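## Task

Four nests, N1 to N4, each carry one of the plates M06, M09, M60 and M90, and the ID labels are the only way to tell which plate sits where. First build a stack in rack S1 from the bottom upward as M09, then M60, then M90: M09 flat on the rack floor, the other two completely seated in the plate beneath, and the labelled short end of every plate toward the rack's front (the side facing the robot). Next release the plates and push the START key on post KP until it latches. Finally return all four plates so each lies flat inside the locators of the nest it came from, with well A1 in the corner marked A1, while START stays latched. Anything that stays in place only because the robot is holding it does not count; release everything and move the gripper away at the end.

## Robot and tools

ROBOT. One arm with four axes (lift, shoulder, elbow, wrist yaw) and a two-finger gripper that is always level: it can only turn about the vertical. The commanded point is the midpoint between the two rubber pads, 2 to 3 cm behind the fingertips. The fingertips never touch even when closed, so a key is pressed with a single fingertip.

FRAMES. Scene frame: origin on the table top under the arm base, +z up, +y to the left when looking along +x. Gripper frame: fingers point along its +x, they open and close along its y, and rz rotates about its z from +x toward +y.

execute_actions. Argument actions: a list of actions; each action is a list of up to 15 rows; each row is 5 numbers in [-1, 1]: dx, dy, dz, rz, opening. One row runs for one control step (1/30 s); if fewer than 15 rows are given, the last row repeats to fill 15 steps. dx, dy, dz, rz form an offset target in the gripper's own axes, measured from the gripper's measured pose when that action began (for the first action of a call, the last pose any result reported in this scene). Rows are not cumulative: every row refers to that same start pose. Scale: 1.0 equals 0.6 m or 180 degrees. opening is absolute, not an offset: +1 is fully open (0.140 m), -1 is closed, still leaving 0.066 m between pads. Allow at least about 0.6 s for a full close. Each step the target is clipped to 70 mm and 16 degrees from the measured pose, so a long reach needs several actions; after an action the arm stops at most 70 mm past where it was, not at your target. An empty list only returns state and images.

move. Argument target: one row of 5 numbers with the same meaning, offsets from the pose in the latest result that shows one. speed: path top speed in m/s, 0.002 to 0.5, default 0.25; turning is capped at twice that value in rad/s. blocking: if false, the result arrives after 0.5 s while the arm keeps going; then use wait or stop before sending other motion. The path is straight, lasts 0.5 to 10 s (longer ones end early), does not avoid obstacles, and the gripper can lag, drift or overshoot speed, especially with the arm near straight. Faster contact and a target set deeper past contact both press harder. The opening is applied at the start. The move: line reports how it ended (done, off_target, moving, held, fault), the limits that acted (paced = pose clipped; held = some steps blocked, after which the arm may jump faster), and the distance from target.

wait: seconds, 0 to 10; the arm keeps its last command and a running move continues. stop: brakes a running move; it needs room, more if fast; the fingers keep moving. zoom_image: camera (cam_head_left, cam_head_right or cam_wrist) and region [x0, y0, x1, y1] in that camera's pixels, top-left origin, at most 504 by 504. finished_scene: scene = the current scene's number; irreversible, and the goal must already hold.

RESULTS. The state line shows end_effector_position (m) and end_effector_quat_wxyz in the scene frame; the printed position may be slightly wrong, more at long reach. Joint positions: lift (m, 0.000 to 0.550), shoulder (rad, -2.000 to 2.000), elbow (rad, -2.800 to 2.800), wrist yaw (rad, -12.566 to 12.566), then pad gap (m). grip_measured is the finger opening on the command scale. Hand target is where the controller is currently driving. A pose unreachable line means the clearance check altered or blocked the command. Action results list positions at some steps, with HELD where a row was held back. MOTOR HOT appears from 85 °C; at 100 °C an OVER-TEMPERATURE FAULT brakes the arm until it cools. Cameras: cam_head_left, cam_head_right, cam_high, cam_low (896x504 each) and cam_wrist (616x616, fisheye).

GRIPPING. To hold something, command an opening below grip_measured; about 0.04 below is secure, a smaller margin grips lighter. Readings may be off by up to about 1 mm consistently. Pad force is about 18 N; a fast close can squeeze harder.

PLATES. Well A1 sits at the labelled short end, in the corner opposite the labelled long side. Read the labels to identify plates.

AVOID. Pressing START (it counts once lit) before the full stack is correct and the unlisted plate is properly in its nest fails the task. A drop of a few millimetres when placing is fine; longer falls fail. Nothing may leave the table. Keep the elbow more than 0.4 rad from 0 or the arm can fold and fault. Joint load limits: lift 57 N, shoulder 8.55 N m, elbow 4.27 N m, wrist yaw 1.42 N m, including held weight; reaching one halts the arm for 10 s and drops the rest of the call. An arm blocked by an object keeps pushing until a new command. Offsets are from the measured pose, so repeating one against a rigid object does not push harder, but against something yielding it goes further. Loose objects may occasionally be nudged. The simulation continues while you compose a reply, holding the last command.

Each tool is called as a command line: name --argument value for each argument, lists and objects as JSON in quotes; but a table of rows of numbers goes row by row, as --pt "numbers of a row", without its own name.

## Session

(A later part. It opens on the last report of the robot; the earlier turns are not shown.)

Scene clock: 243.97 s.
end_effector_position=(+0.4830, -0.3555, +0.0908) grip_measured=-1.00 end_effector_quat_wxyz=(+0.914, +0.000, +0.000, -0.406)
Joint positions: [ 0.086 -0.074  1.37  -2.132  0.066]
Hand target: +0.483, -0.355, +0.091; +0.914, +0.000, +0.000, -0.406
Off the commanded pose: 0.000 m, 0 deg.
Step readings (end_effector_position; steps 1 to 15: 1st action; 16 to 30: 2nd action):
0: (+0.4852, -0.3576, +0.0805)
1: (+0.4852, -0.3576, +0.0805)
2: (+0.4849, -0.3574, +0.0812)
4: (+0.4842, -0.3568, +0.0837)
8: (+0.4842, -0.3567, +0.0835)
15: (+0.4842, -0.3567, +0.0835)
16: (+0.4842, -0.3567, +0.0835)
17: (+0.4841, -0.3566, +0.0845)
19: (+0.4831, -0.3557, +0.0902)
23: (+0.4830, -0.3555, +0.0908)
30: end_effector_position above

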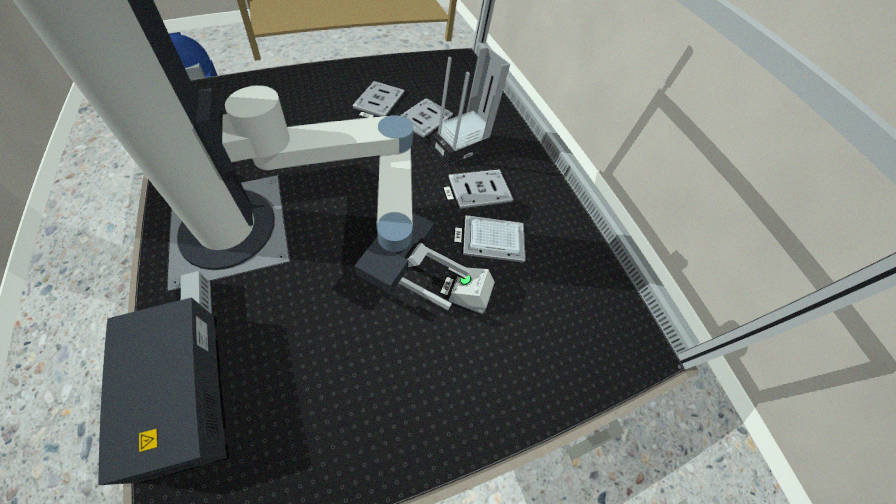

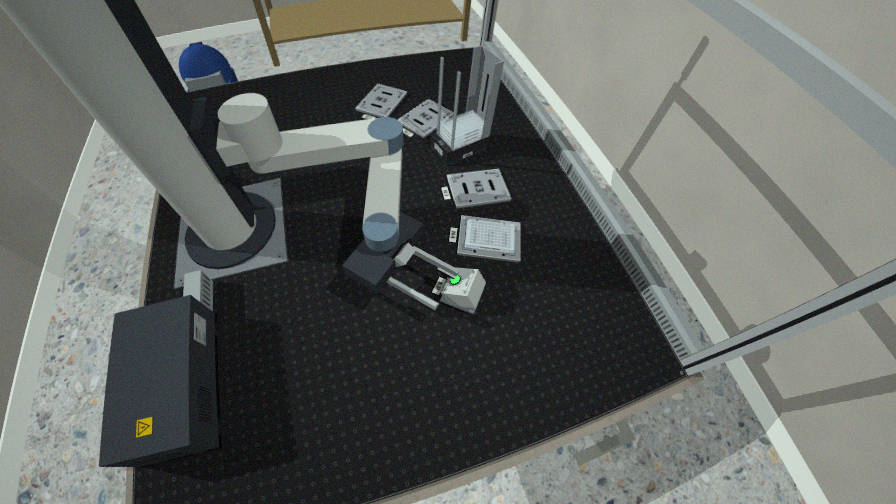

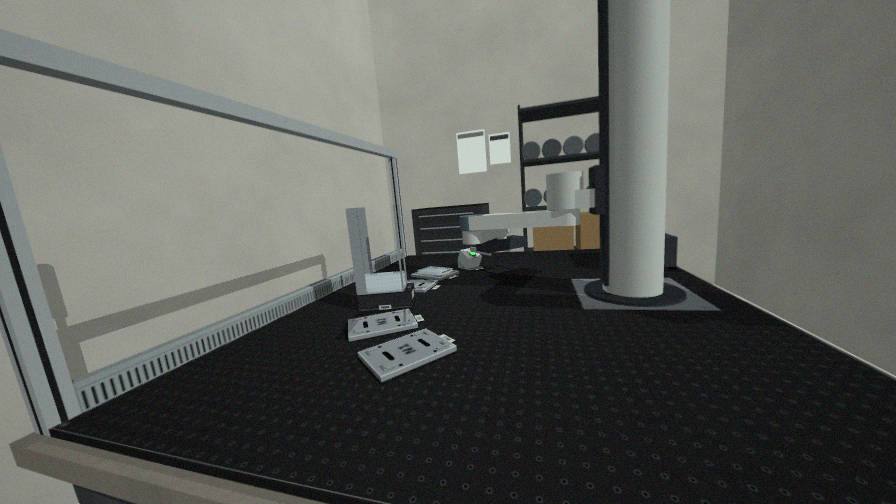

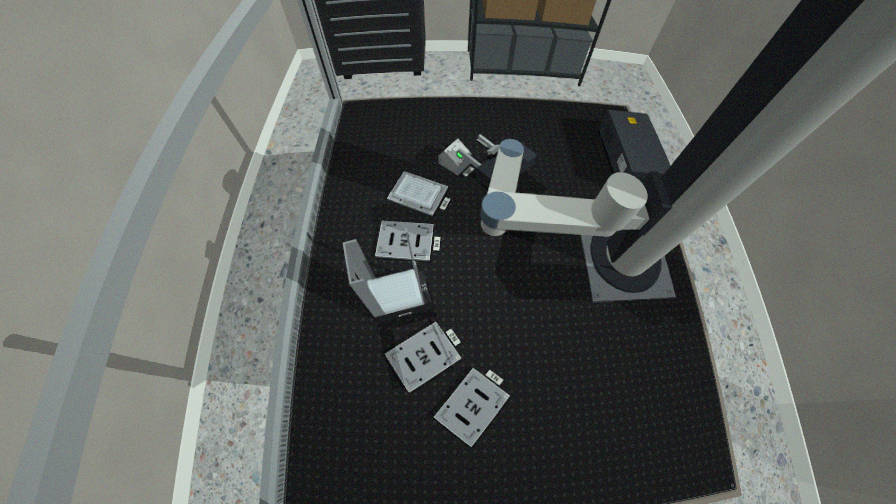

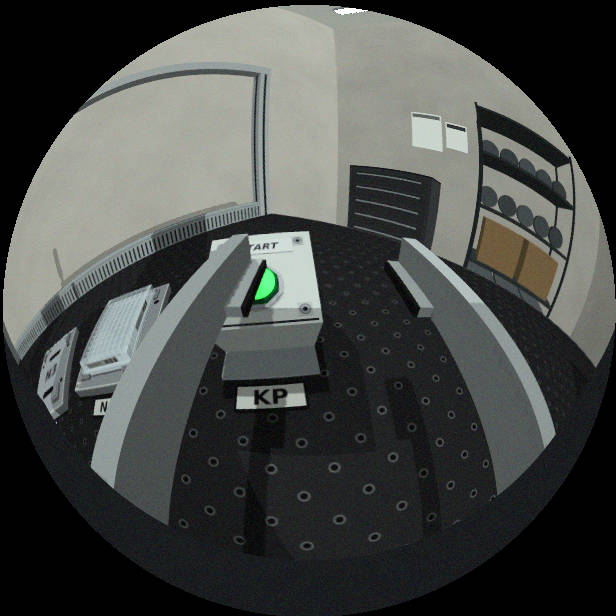

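execute_actions --actions '[[[0,0,0,0,0.2],[0,0,0,0,0.1],[0,0,0,0,0],[0,0,0,0,-0.1],[0,0,0,0,-0.2],[0,0,0,0,-0.28],[0,0,0,0,-0.34],[0,0,0,0,-0.38],[0,0,0,0,-0.40],[0,0,0,0,-0.42],[0,0,0,0,-0.44],[0,0,0,0,-0.45],[0,0,0,0,-0.46],[0,0,0,0,-0.47],[0,0,0,0,-0.48]],[[0,0,0,0,-0.485],[0,0,0,0,-0.49],[0,0,0,0,-0.495],[0,0,0,0,-0.5],[0,0,0,0,-0.505],[0,0,0,0,-0.51],[0,0,0,0,-0.515],[0,0,0,0,-0.52],[0,0,0,0,-0.525]]]'

Scene clock: 254.63 s.
end_effector_position=(+0.7222, +0.1324, +0.0972) grip_measured=-0.49 end_effector_quat_wxyz=(+0.991, +0.000, +0.000, +0.132)
Joint positions: [ 0.092  0.796  1.896 -2.428  0.085]
Hand target: +0.722, +0.132, +0.097; +0.991, +0.000, +0.000, +0.132
Off the commanded pose: 0.000 m, 0 deg.
Step readings (end_effector_position; steps 1 to 15: 1st action; 16 to 30: 2nd action):
0: (+0.7222, +0.1324, +0.0972)
1: (+0.7222, +0.1324, +0.0972)
2: (+0.7222, +0.1324, +0.0972)
4: (+0.7222, +0.1324, +0.0972)
8: (+0.7222, +0.1324, +0.0972)
15: (+0.7222, +0.1324, +0.0972)
16: (+0.7222, +0.1324, +0.0972)
17: (+0.7222, +0.1324, +0.0972)
19: (+0.7222, +0.1324, +0.0972)
23: (+0.7222, +0.1324, +0.0972)
30: end_effector_position above

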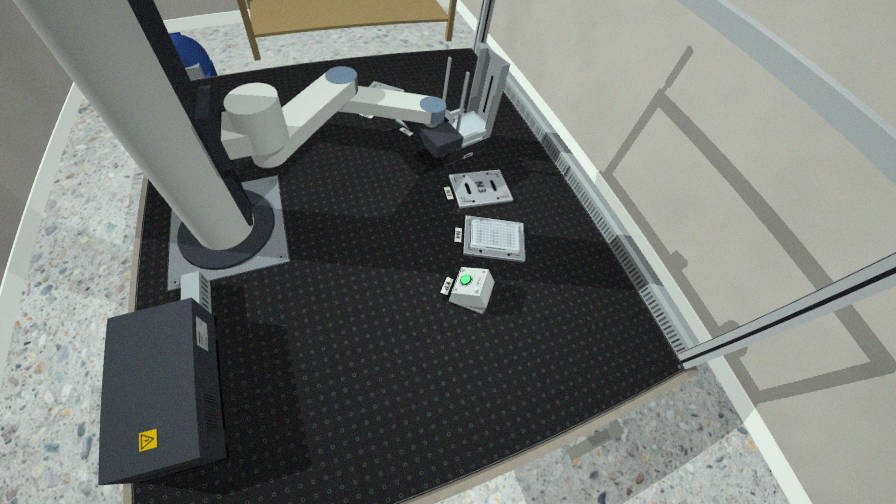

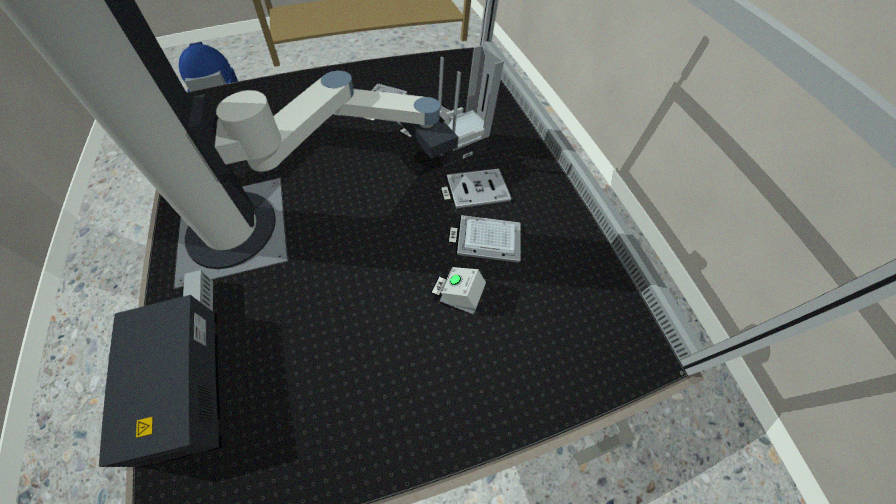

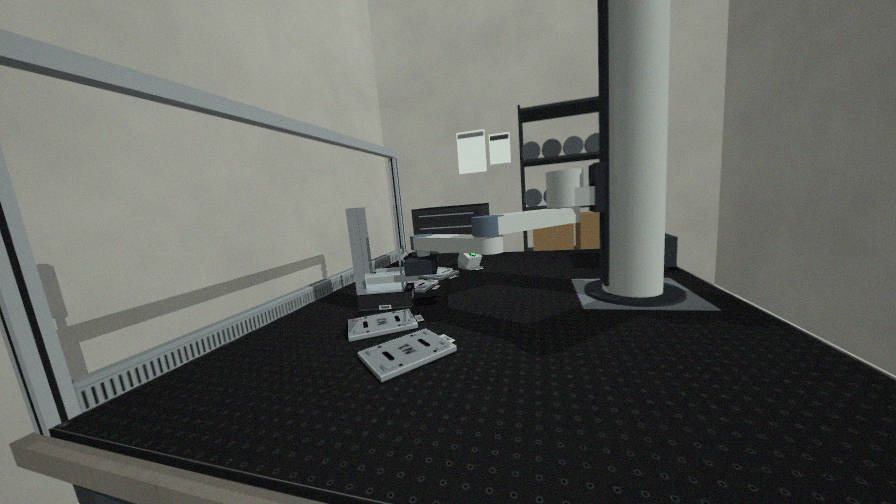

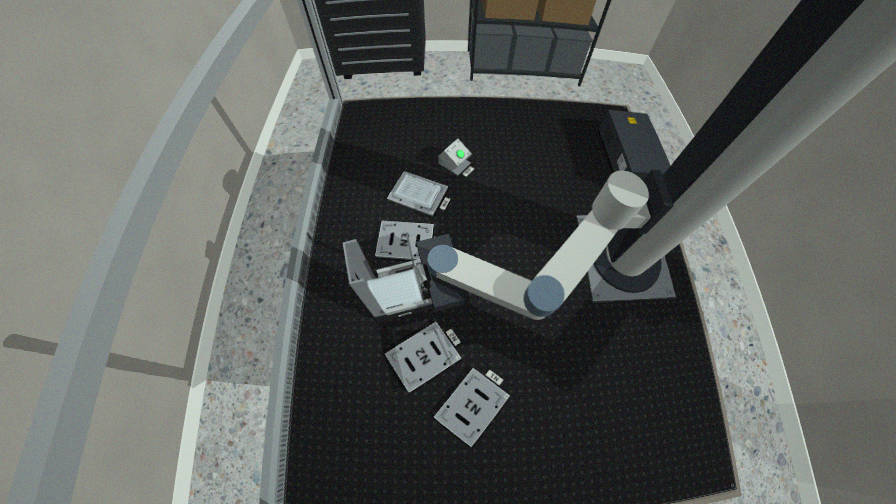

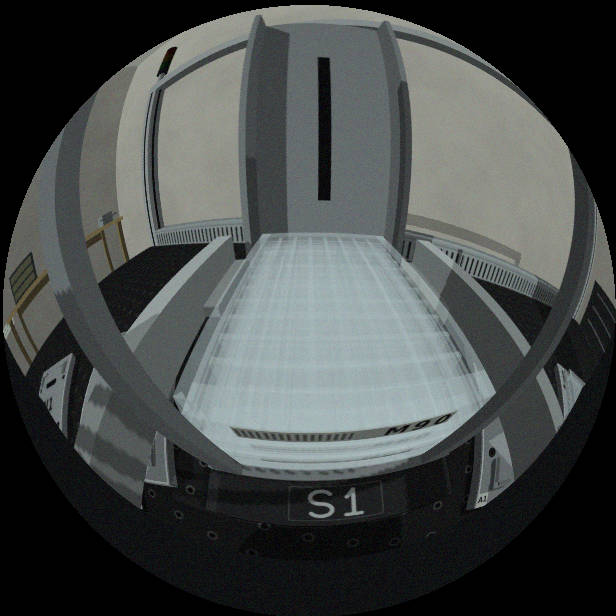

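Lift first 1.5 cm slowly and check.

move --target '[0,0,0.03,0,-0.525]' --speed 0.03

Scene clock: 255.70 s.
end_effector_position=(+0.7222, +0.1324, +0.1153) grip_measured=-0.49 end_effector_quat_wxyz=(+0.991, +0.000, +0.000, +0.132)
Joint positions: [ 0.11   0.796  1.896 -2.428  0.085]
Hand target: +0.722, +0.132, +0.115; +0.991, +0.000, +0.000, +0.132
Off the commanded pose: 0.000 m, 0 deg.
move: done

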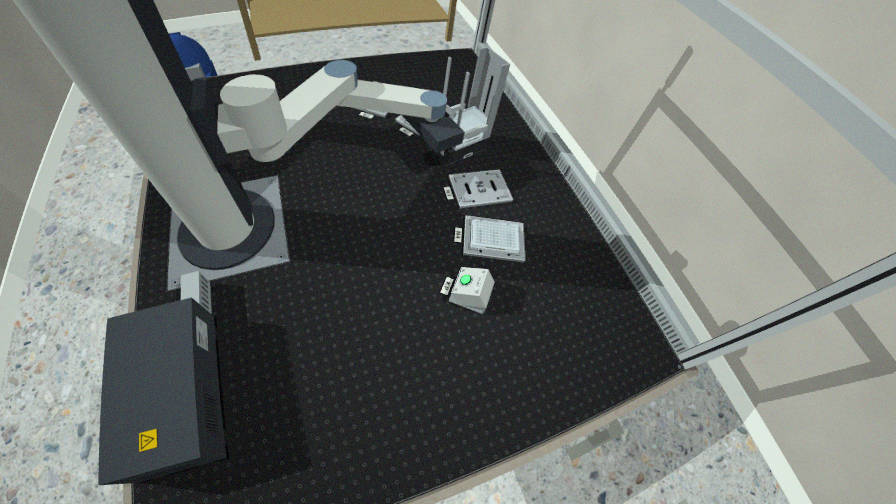

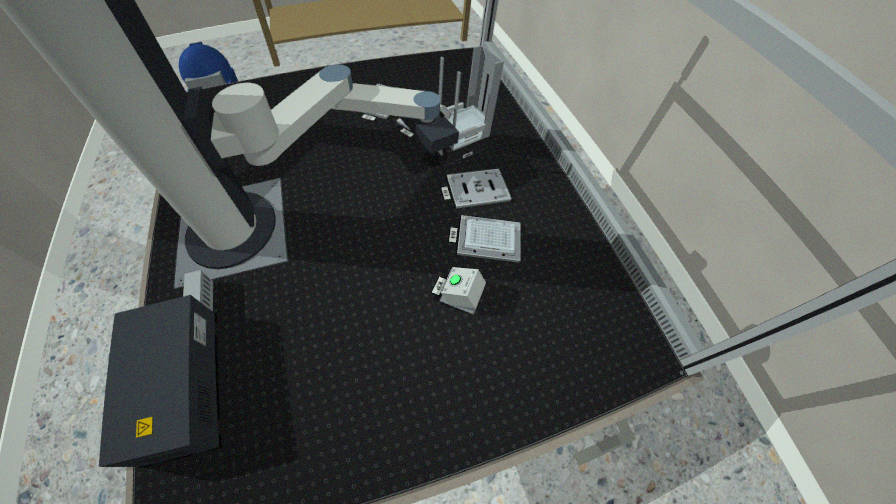

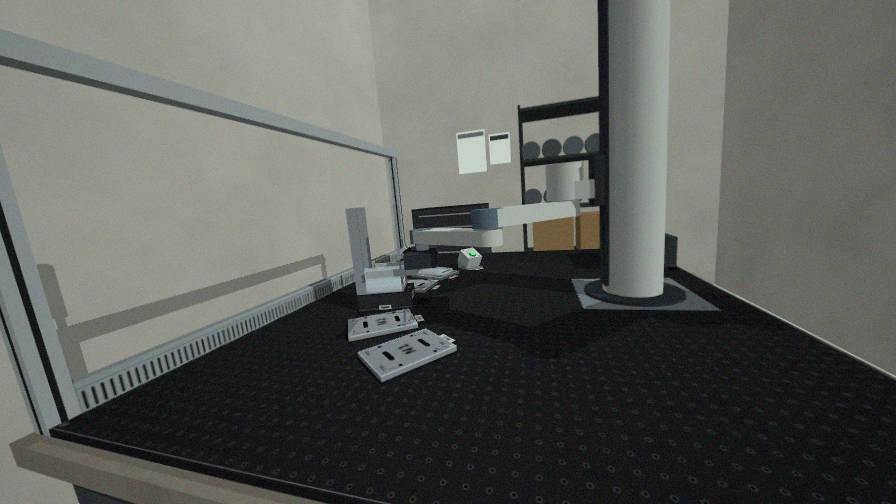

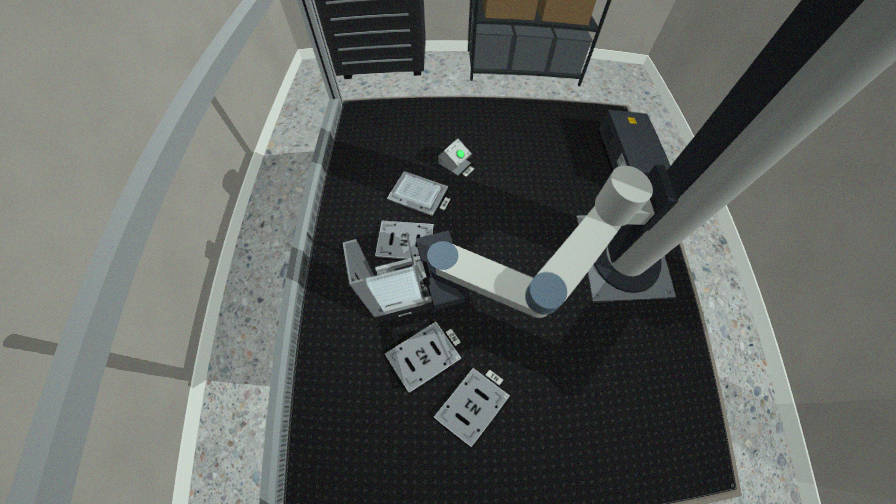

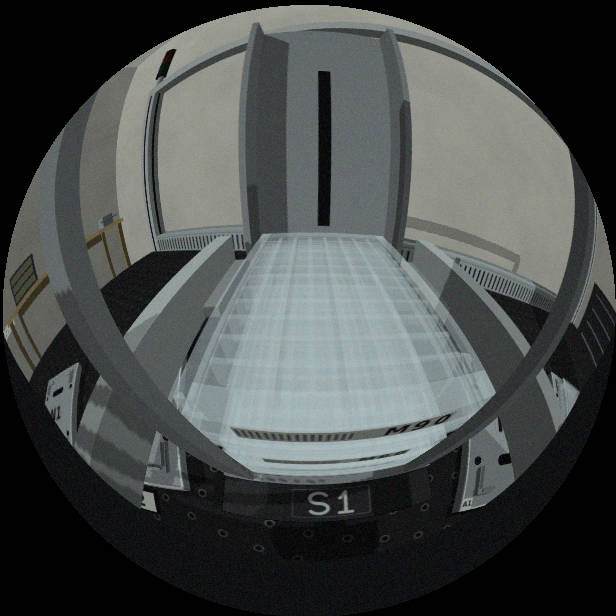

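move --target '[0,0,0.4,0,-0.525]' --speed 0.1

Scene clock: 258.60 s.
end_effector_position=(+0.7222, +0.1325, +0.3553) grip_measured=-0.49 end_effector_quat_wxyz=(+0.991, +0.000, +0.000, +0.132)
Joint positions: [ 0.35   0.796  1.896 -2.428  0.085]
Hand target: +0.722, +0.132, +0.355; +0.991, +0.000, +0.000, +0.132
Off the commanded pose: 0.000 m, 0 deg.
move: done

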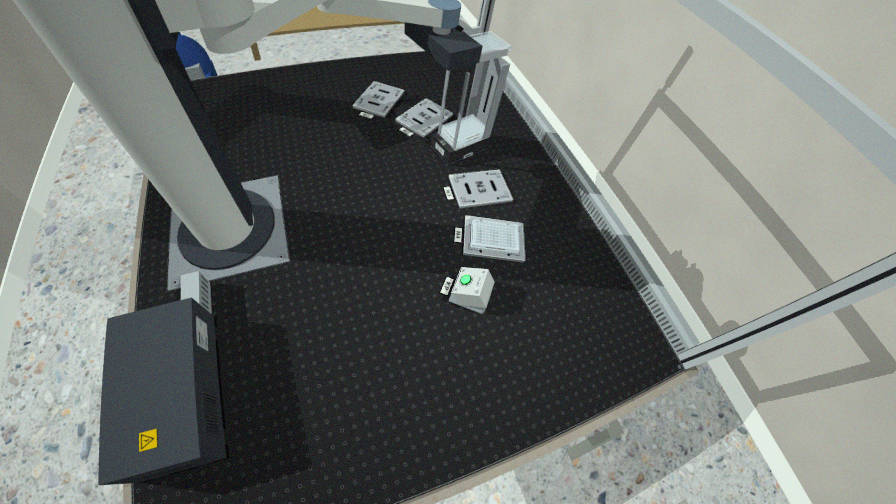

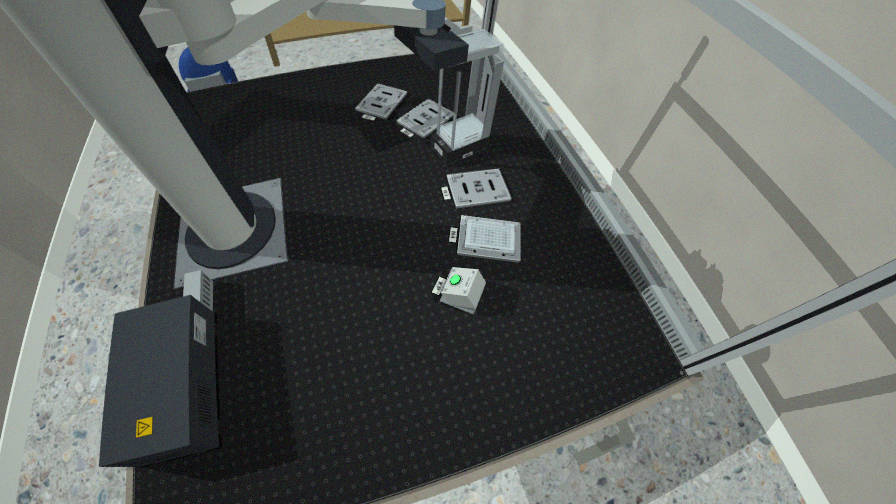

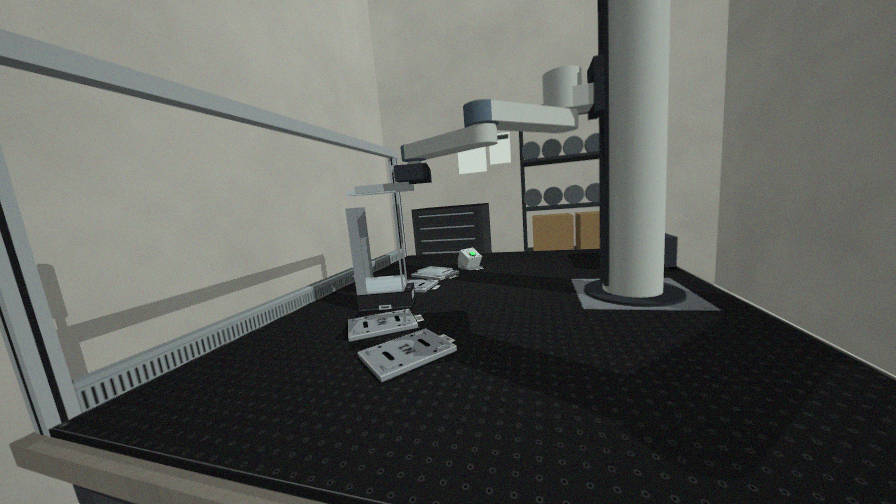

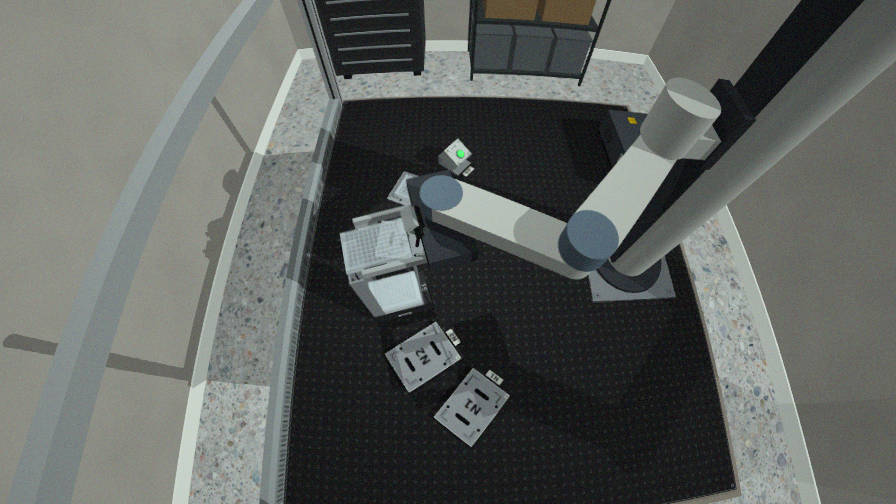

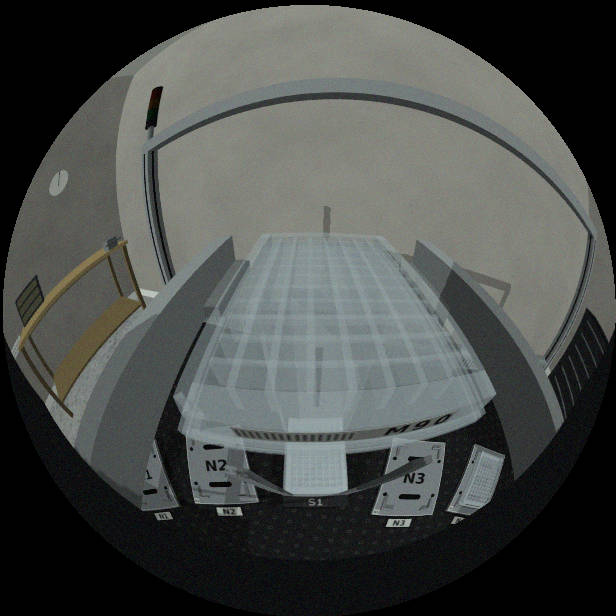

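move --target '[-0.0964,0.2826,0,0.099,-0.525]' --speed 0.16

Scene clock: 260.90 s.
end_effector_position=(+0.6219, +0.2812, +0.3553) grip_measured=-0.49 end_effector_quat_wxyz=(+0.959, +0.000, +0.000, +0.284)
Joint positions: [ 0.35   1.219  1.68  -2.322  0.085]
Hand target: +0.622, +0.281, +0.355; +0.959, +0.000, +0.000, +0.284
Off the commanded pose: 0.000 m, 0 deg.
move: done

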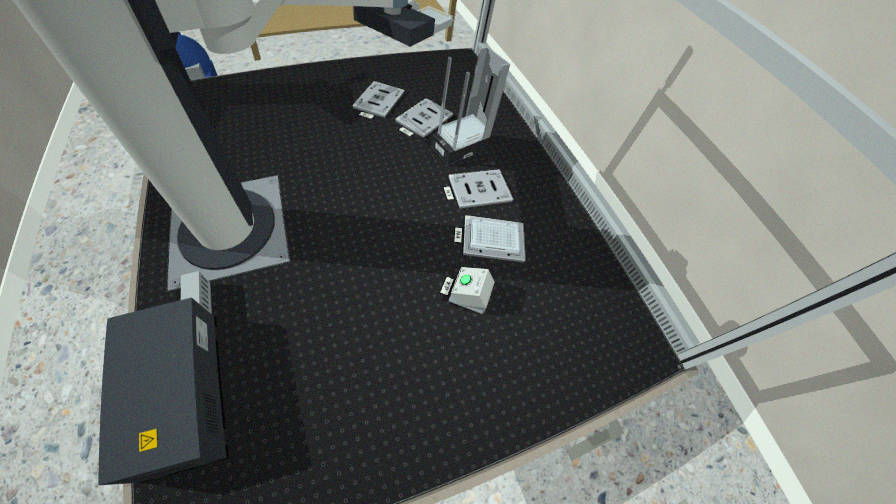

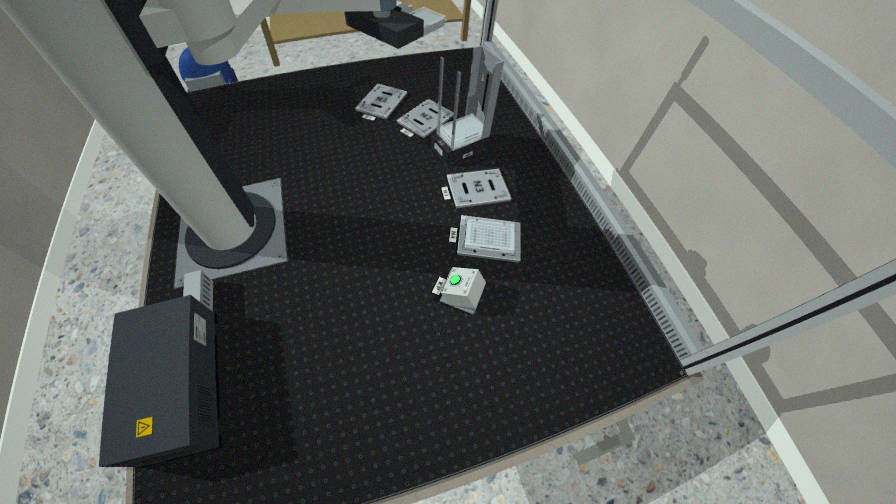

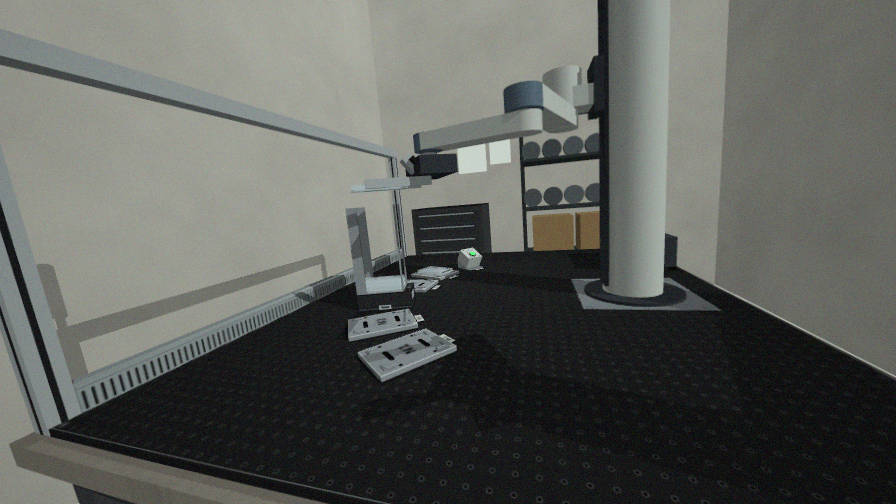

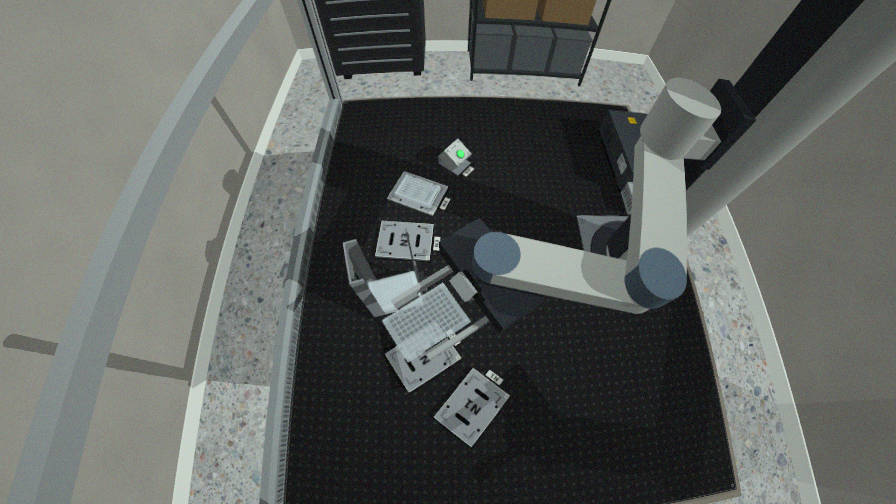

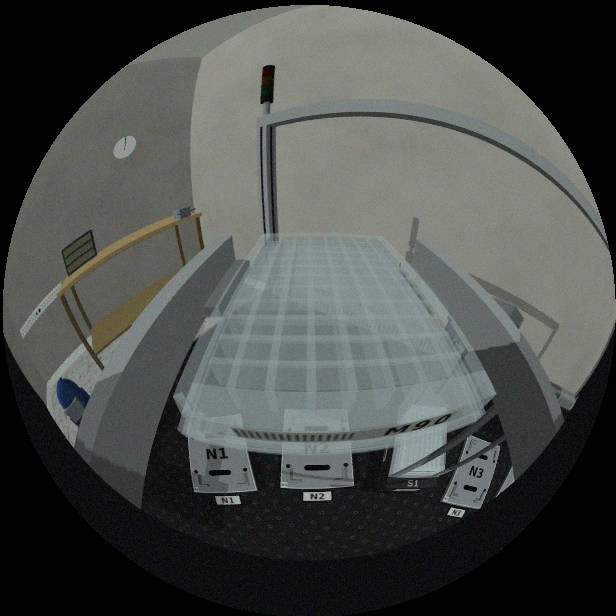

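move --target '[-0.0055,0.2977,-0.5088,0.0967,-0.525]' --speed 0.18

Scene clock: 263.93 s.
end_effector_position=(+0.5216, +0.4294, +0.0500) grip_measured=-0.49 end_effector_quat_wxyz=(+0.905, +0.000, +0.000, +0.426)
Joint positions: [ 0.045  1.495  1.824 -2.438  0.085]
Hand target: +0.522, +0.429, +0.050; +0.905, +0.000, +0.000, +0.426
Off the commanded pose: 0.000 m, 0 deg.
move: done

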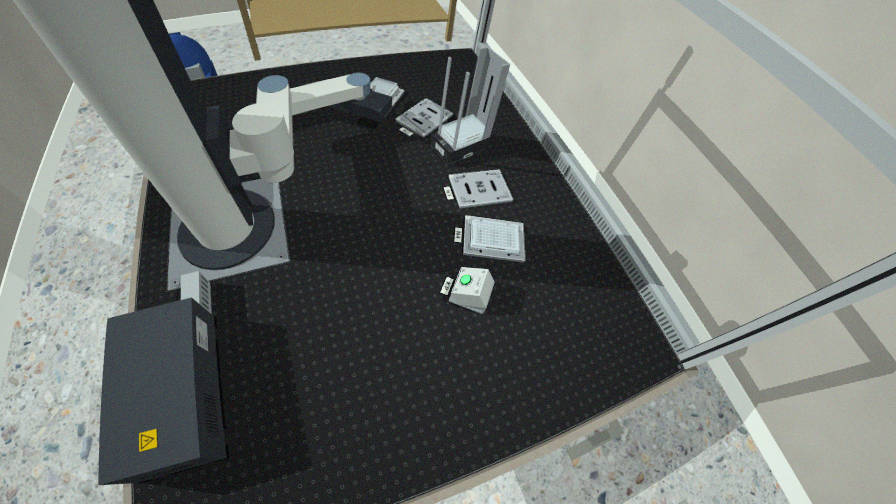

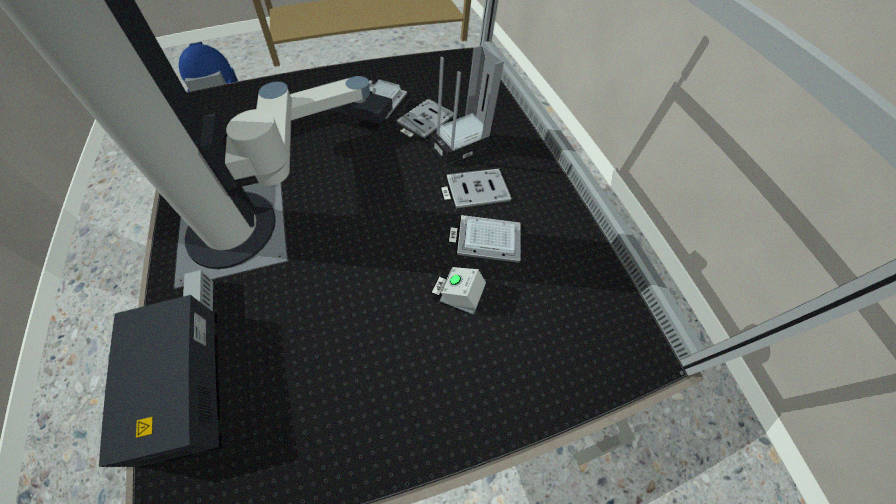

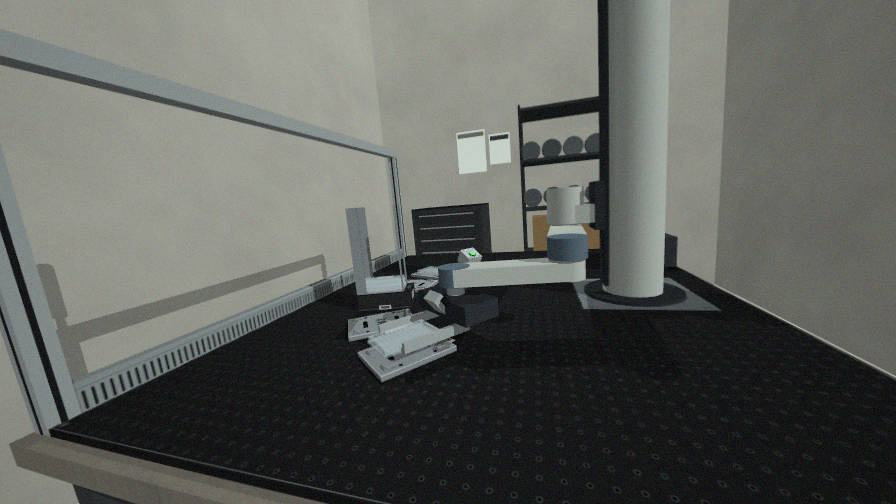

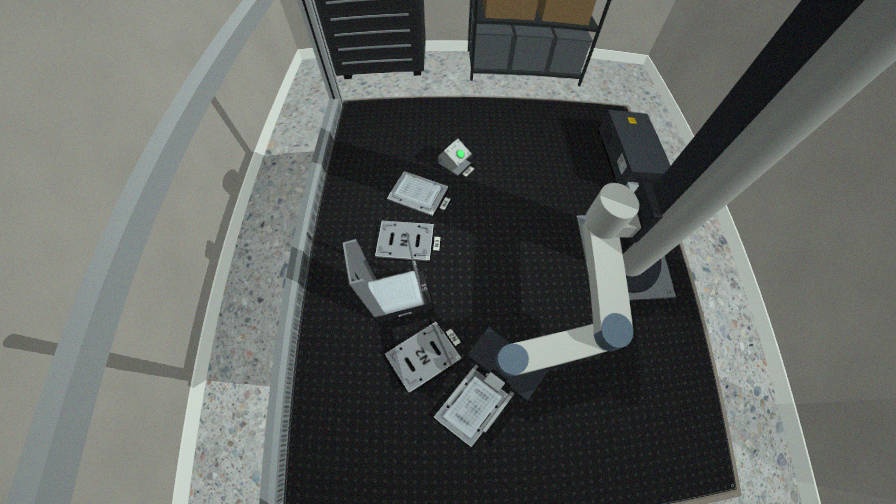

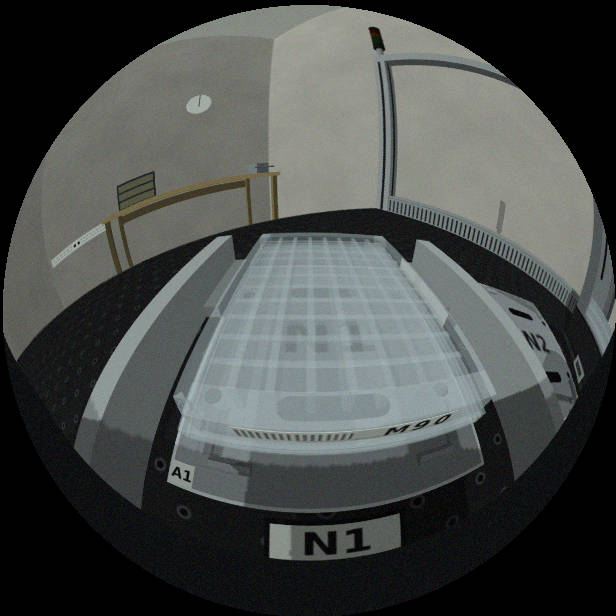

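move --target '[0,-0.0006,-0.02,0,-0.525]' --speed 0.02

zoom_image --camera "cam_wrist" --region '[140, 340, 520, 520]'

Scene clock: 265.13 s.
end_effector_position=(+0.5218, +0.4292, +0.0379) grip_measured=-0.49 end_effector_quat_wxyz=(+0.905, +0.000, +0.000, +0.426)
Joint positions: [ 0.033  1.494  1.824 -2.437  0.085]
Hand target: +0.522, +0.429, +0.038; +0.905, +0.000, +0.000, +0.426
Off the commanded pose: 0.000 m, 0 deg.
move: done

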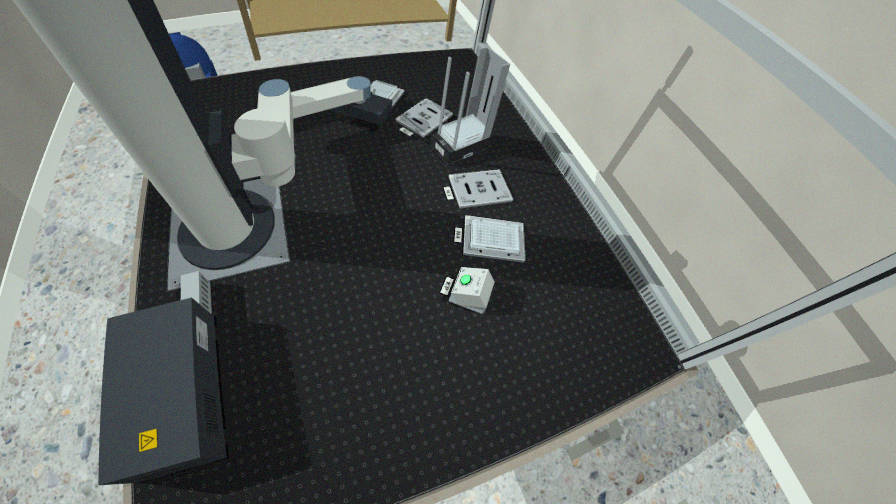

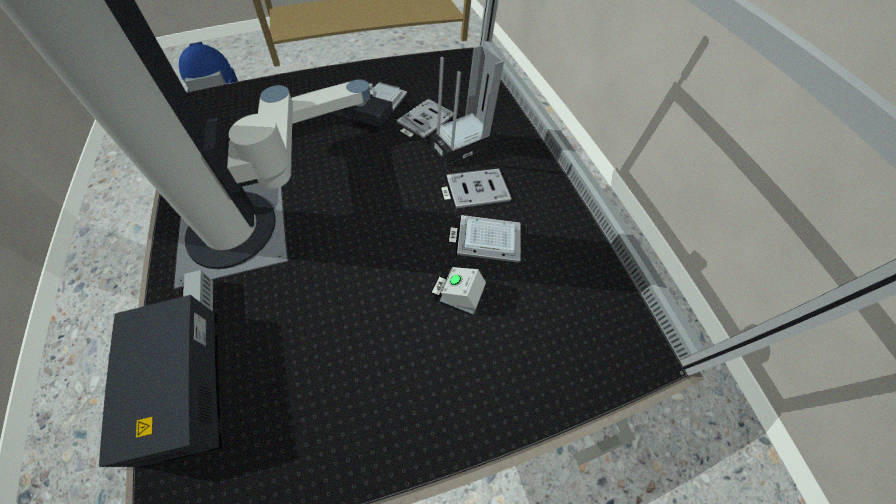

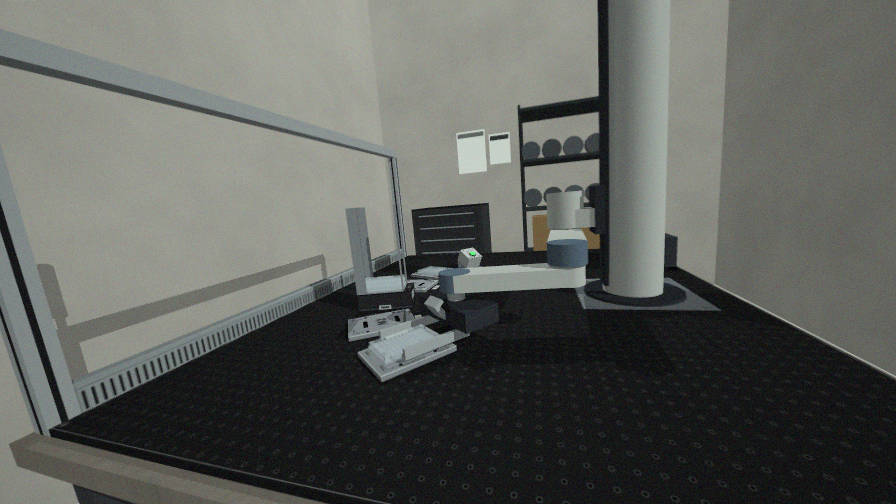

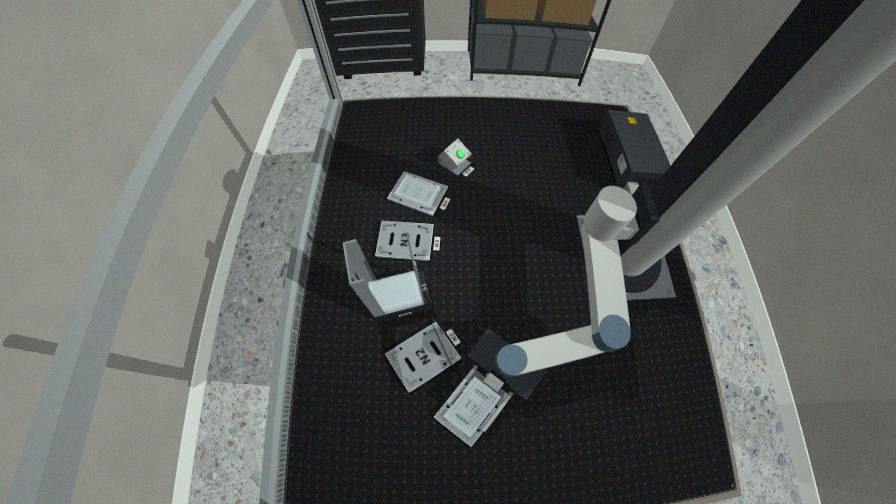

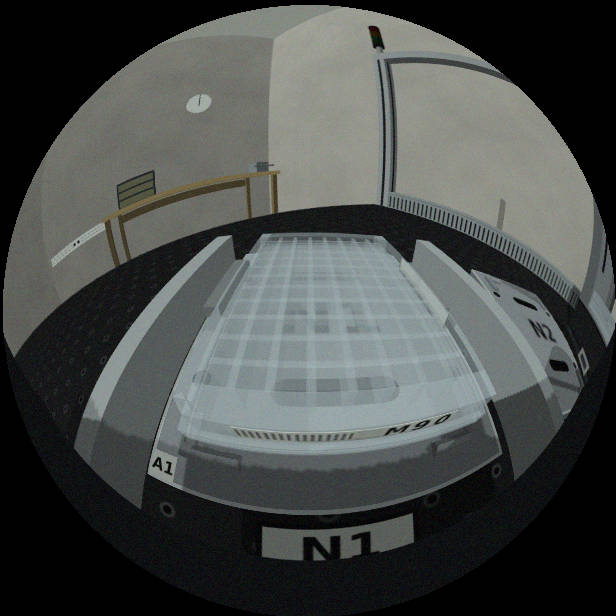

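Region (140, 340, 520, 520) of cam_wrist's 616x616 image, scaled by 1.326, with more detail than that image has; it fills the top 239 rows of this view, and the rest is white.

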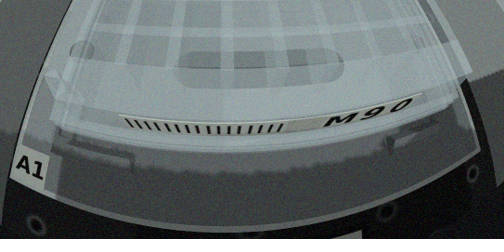

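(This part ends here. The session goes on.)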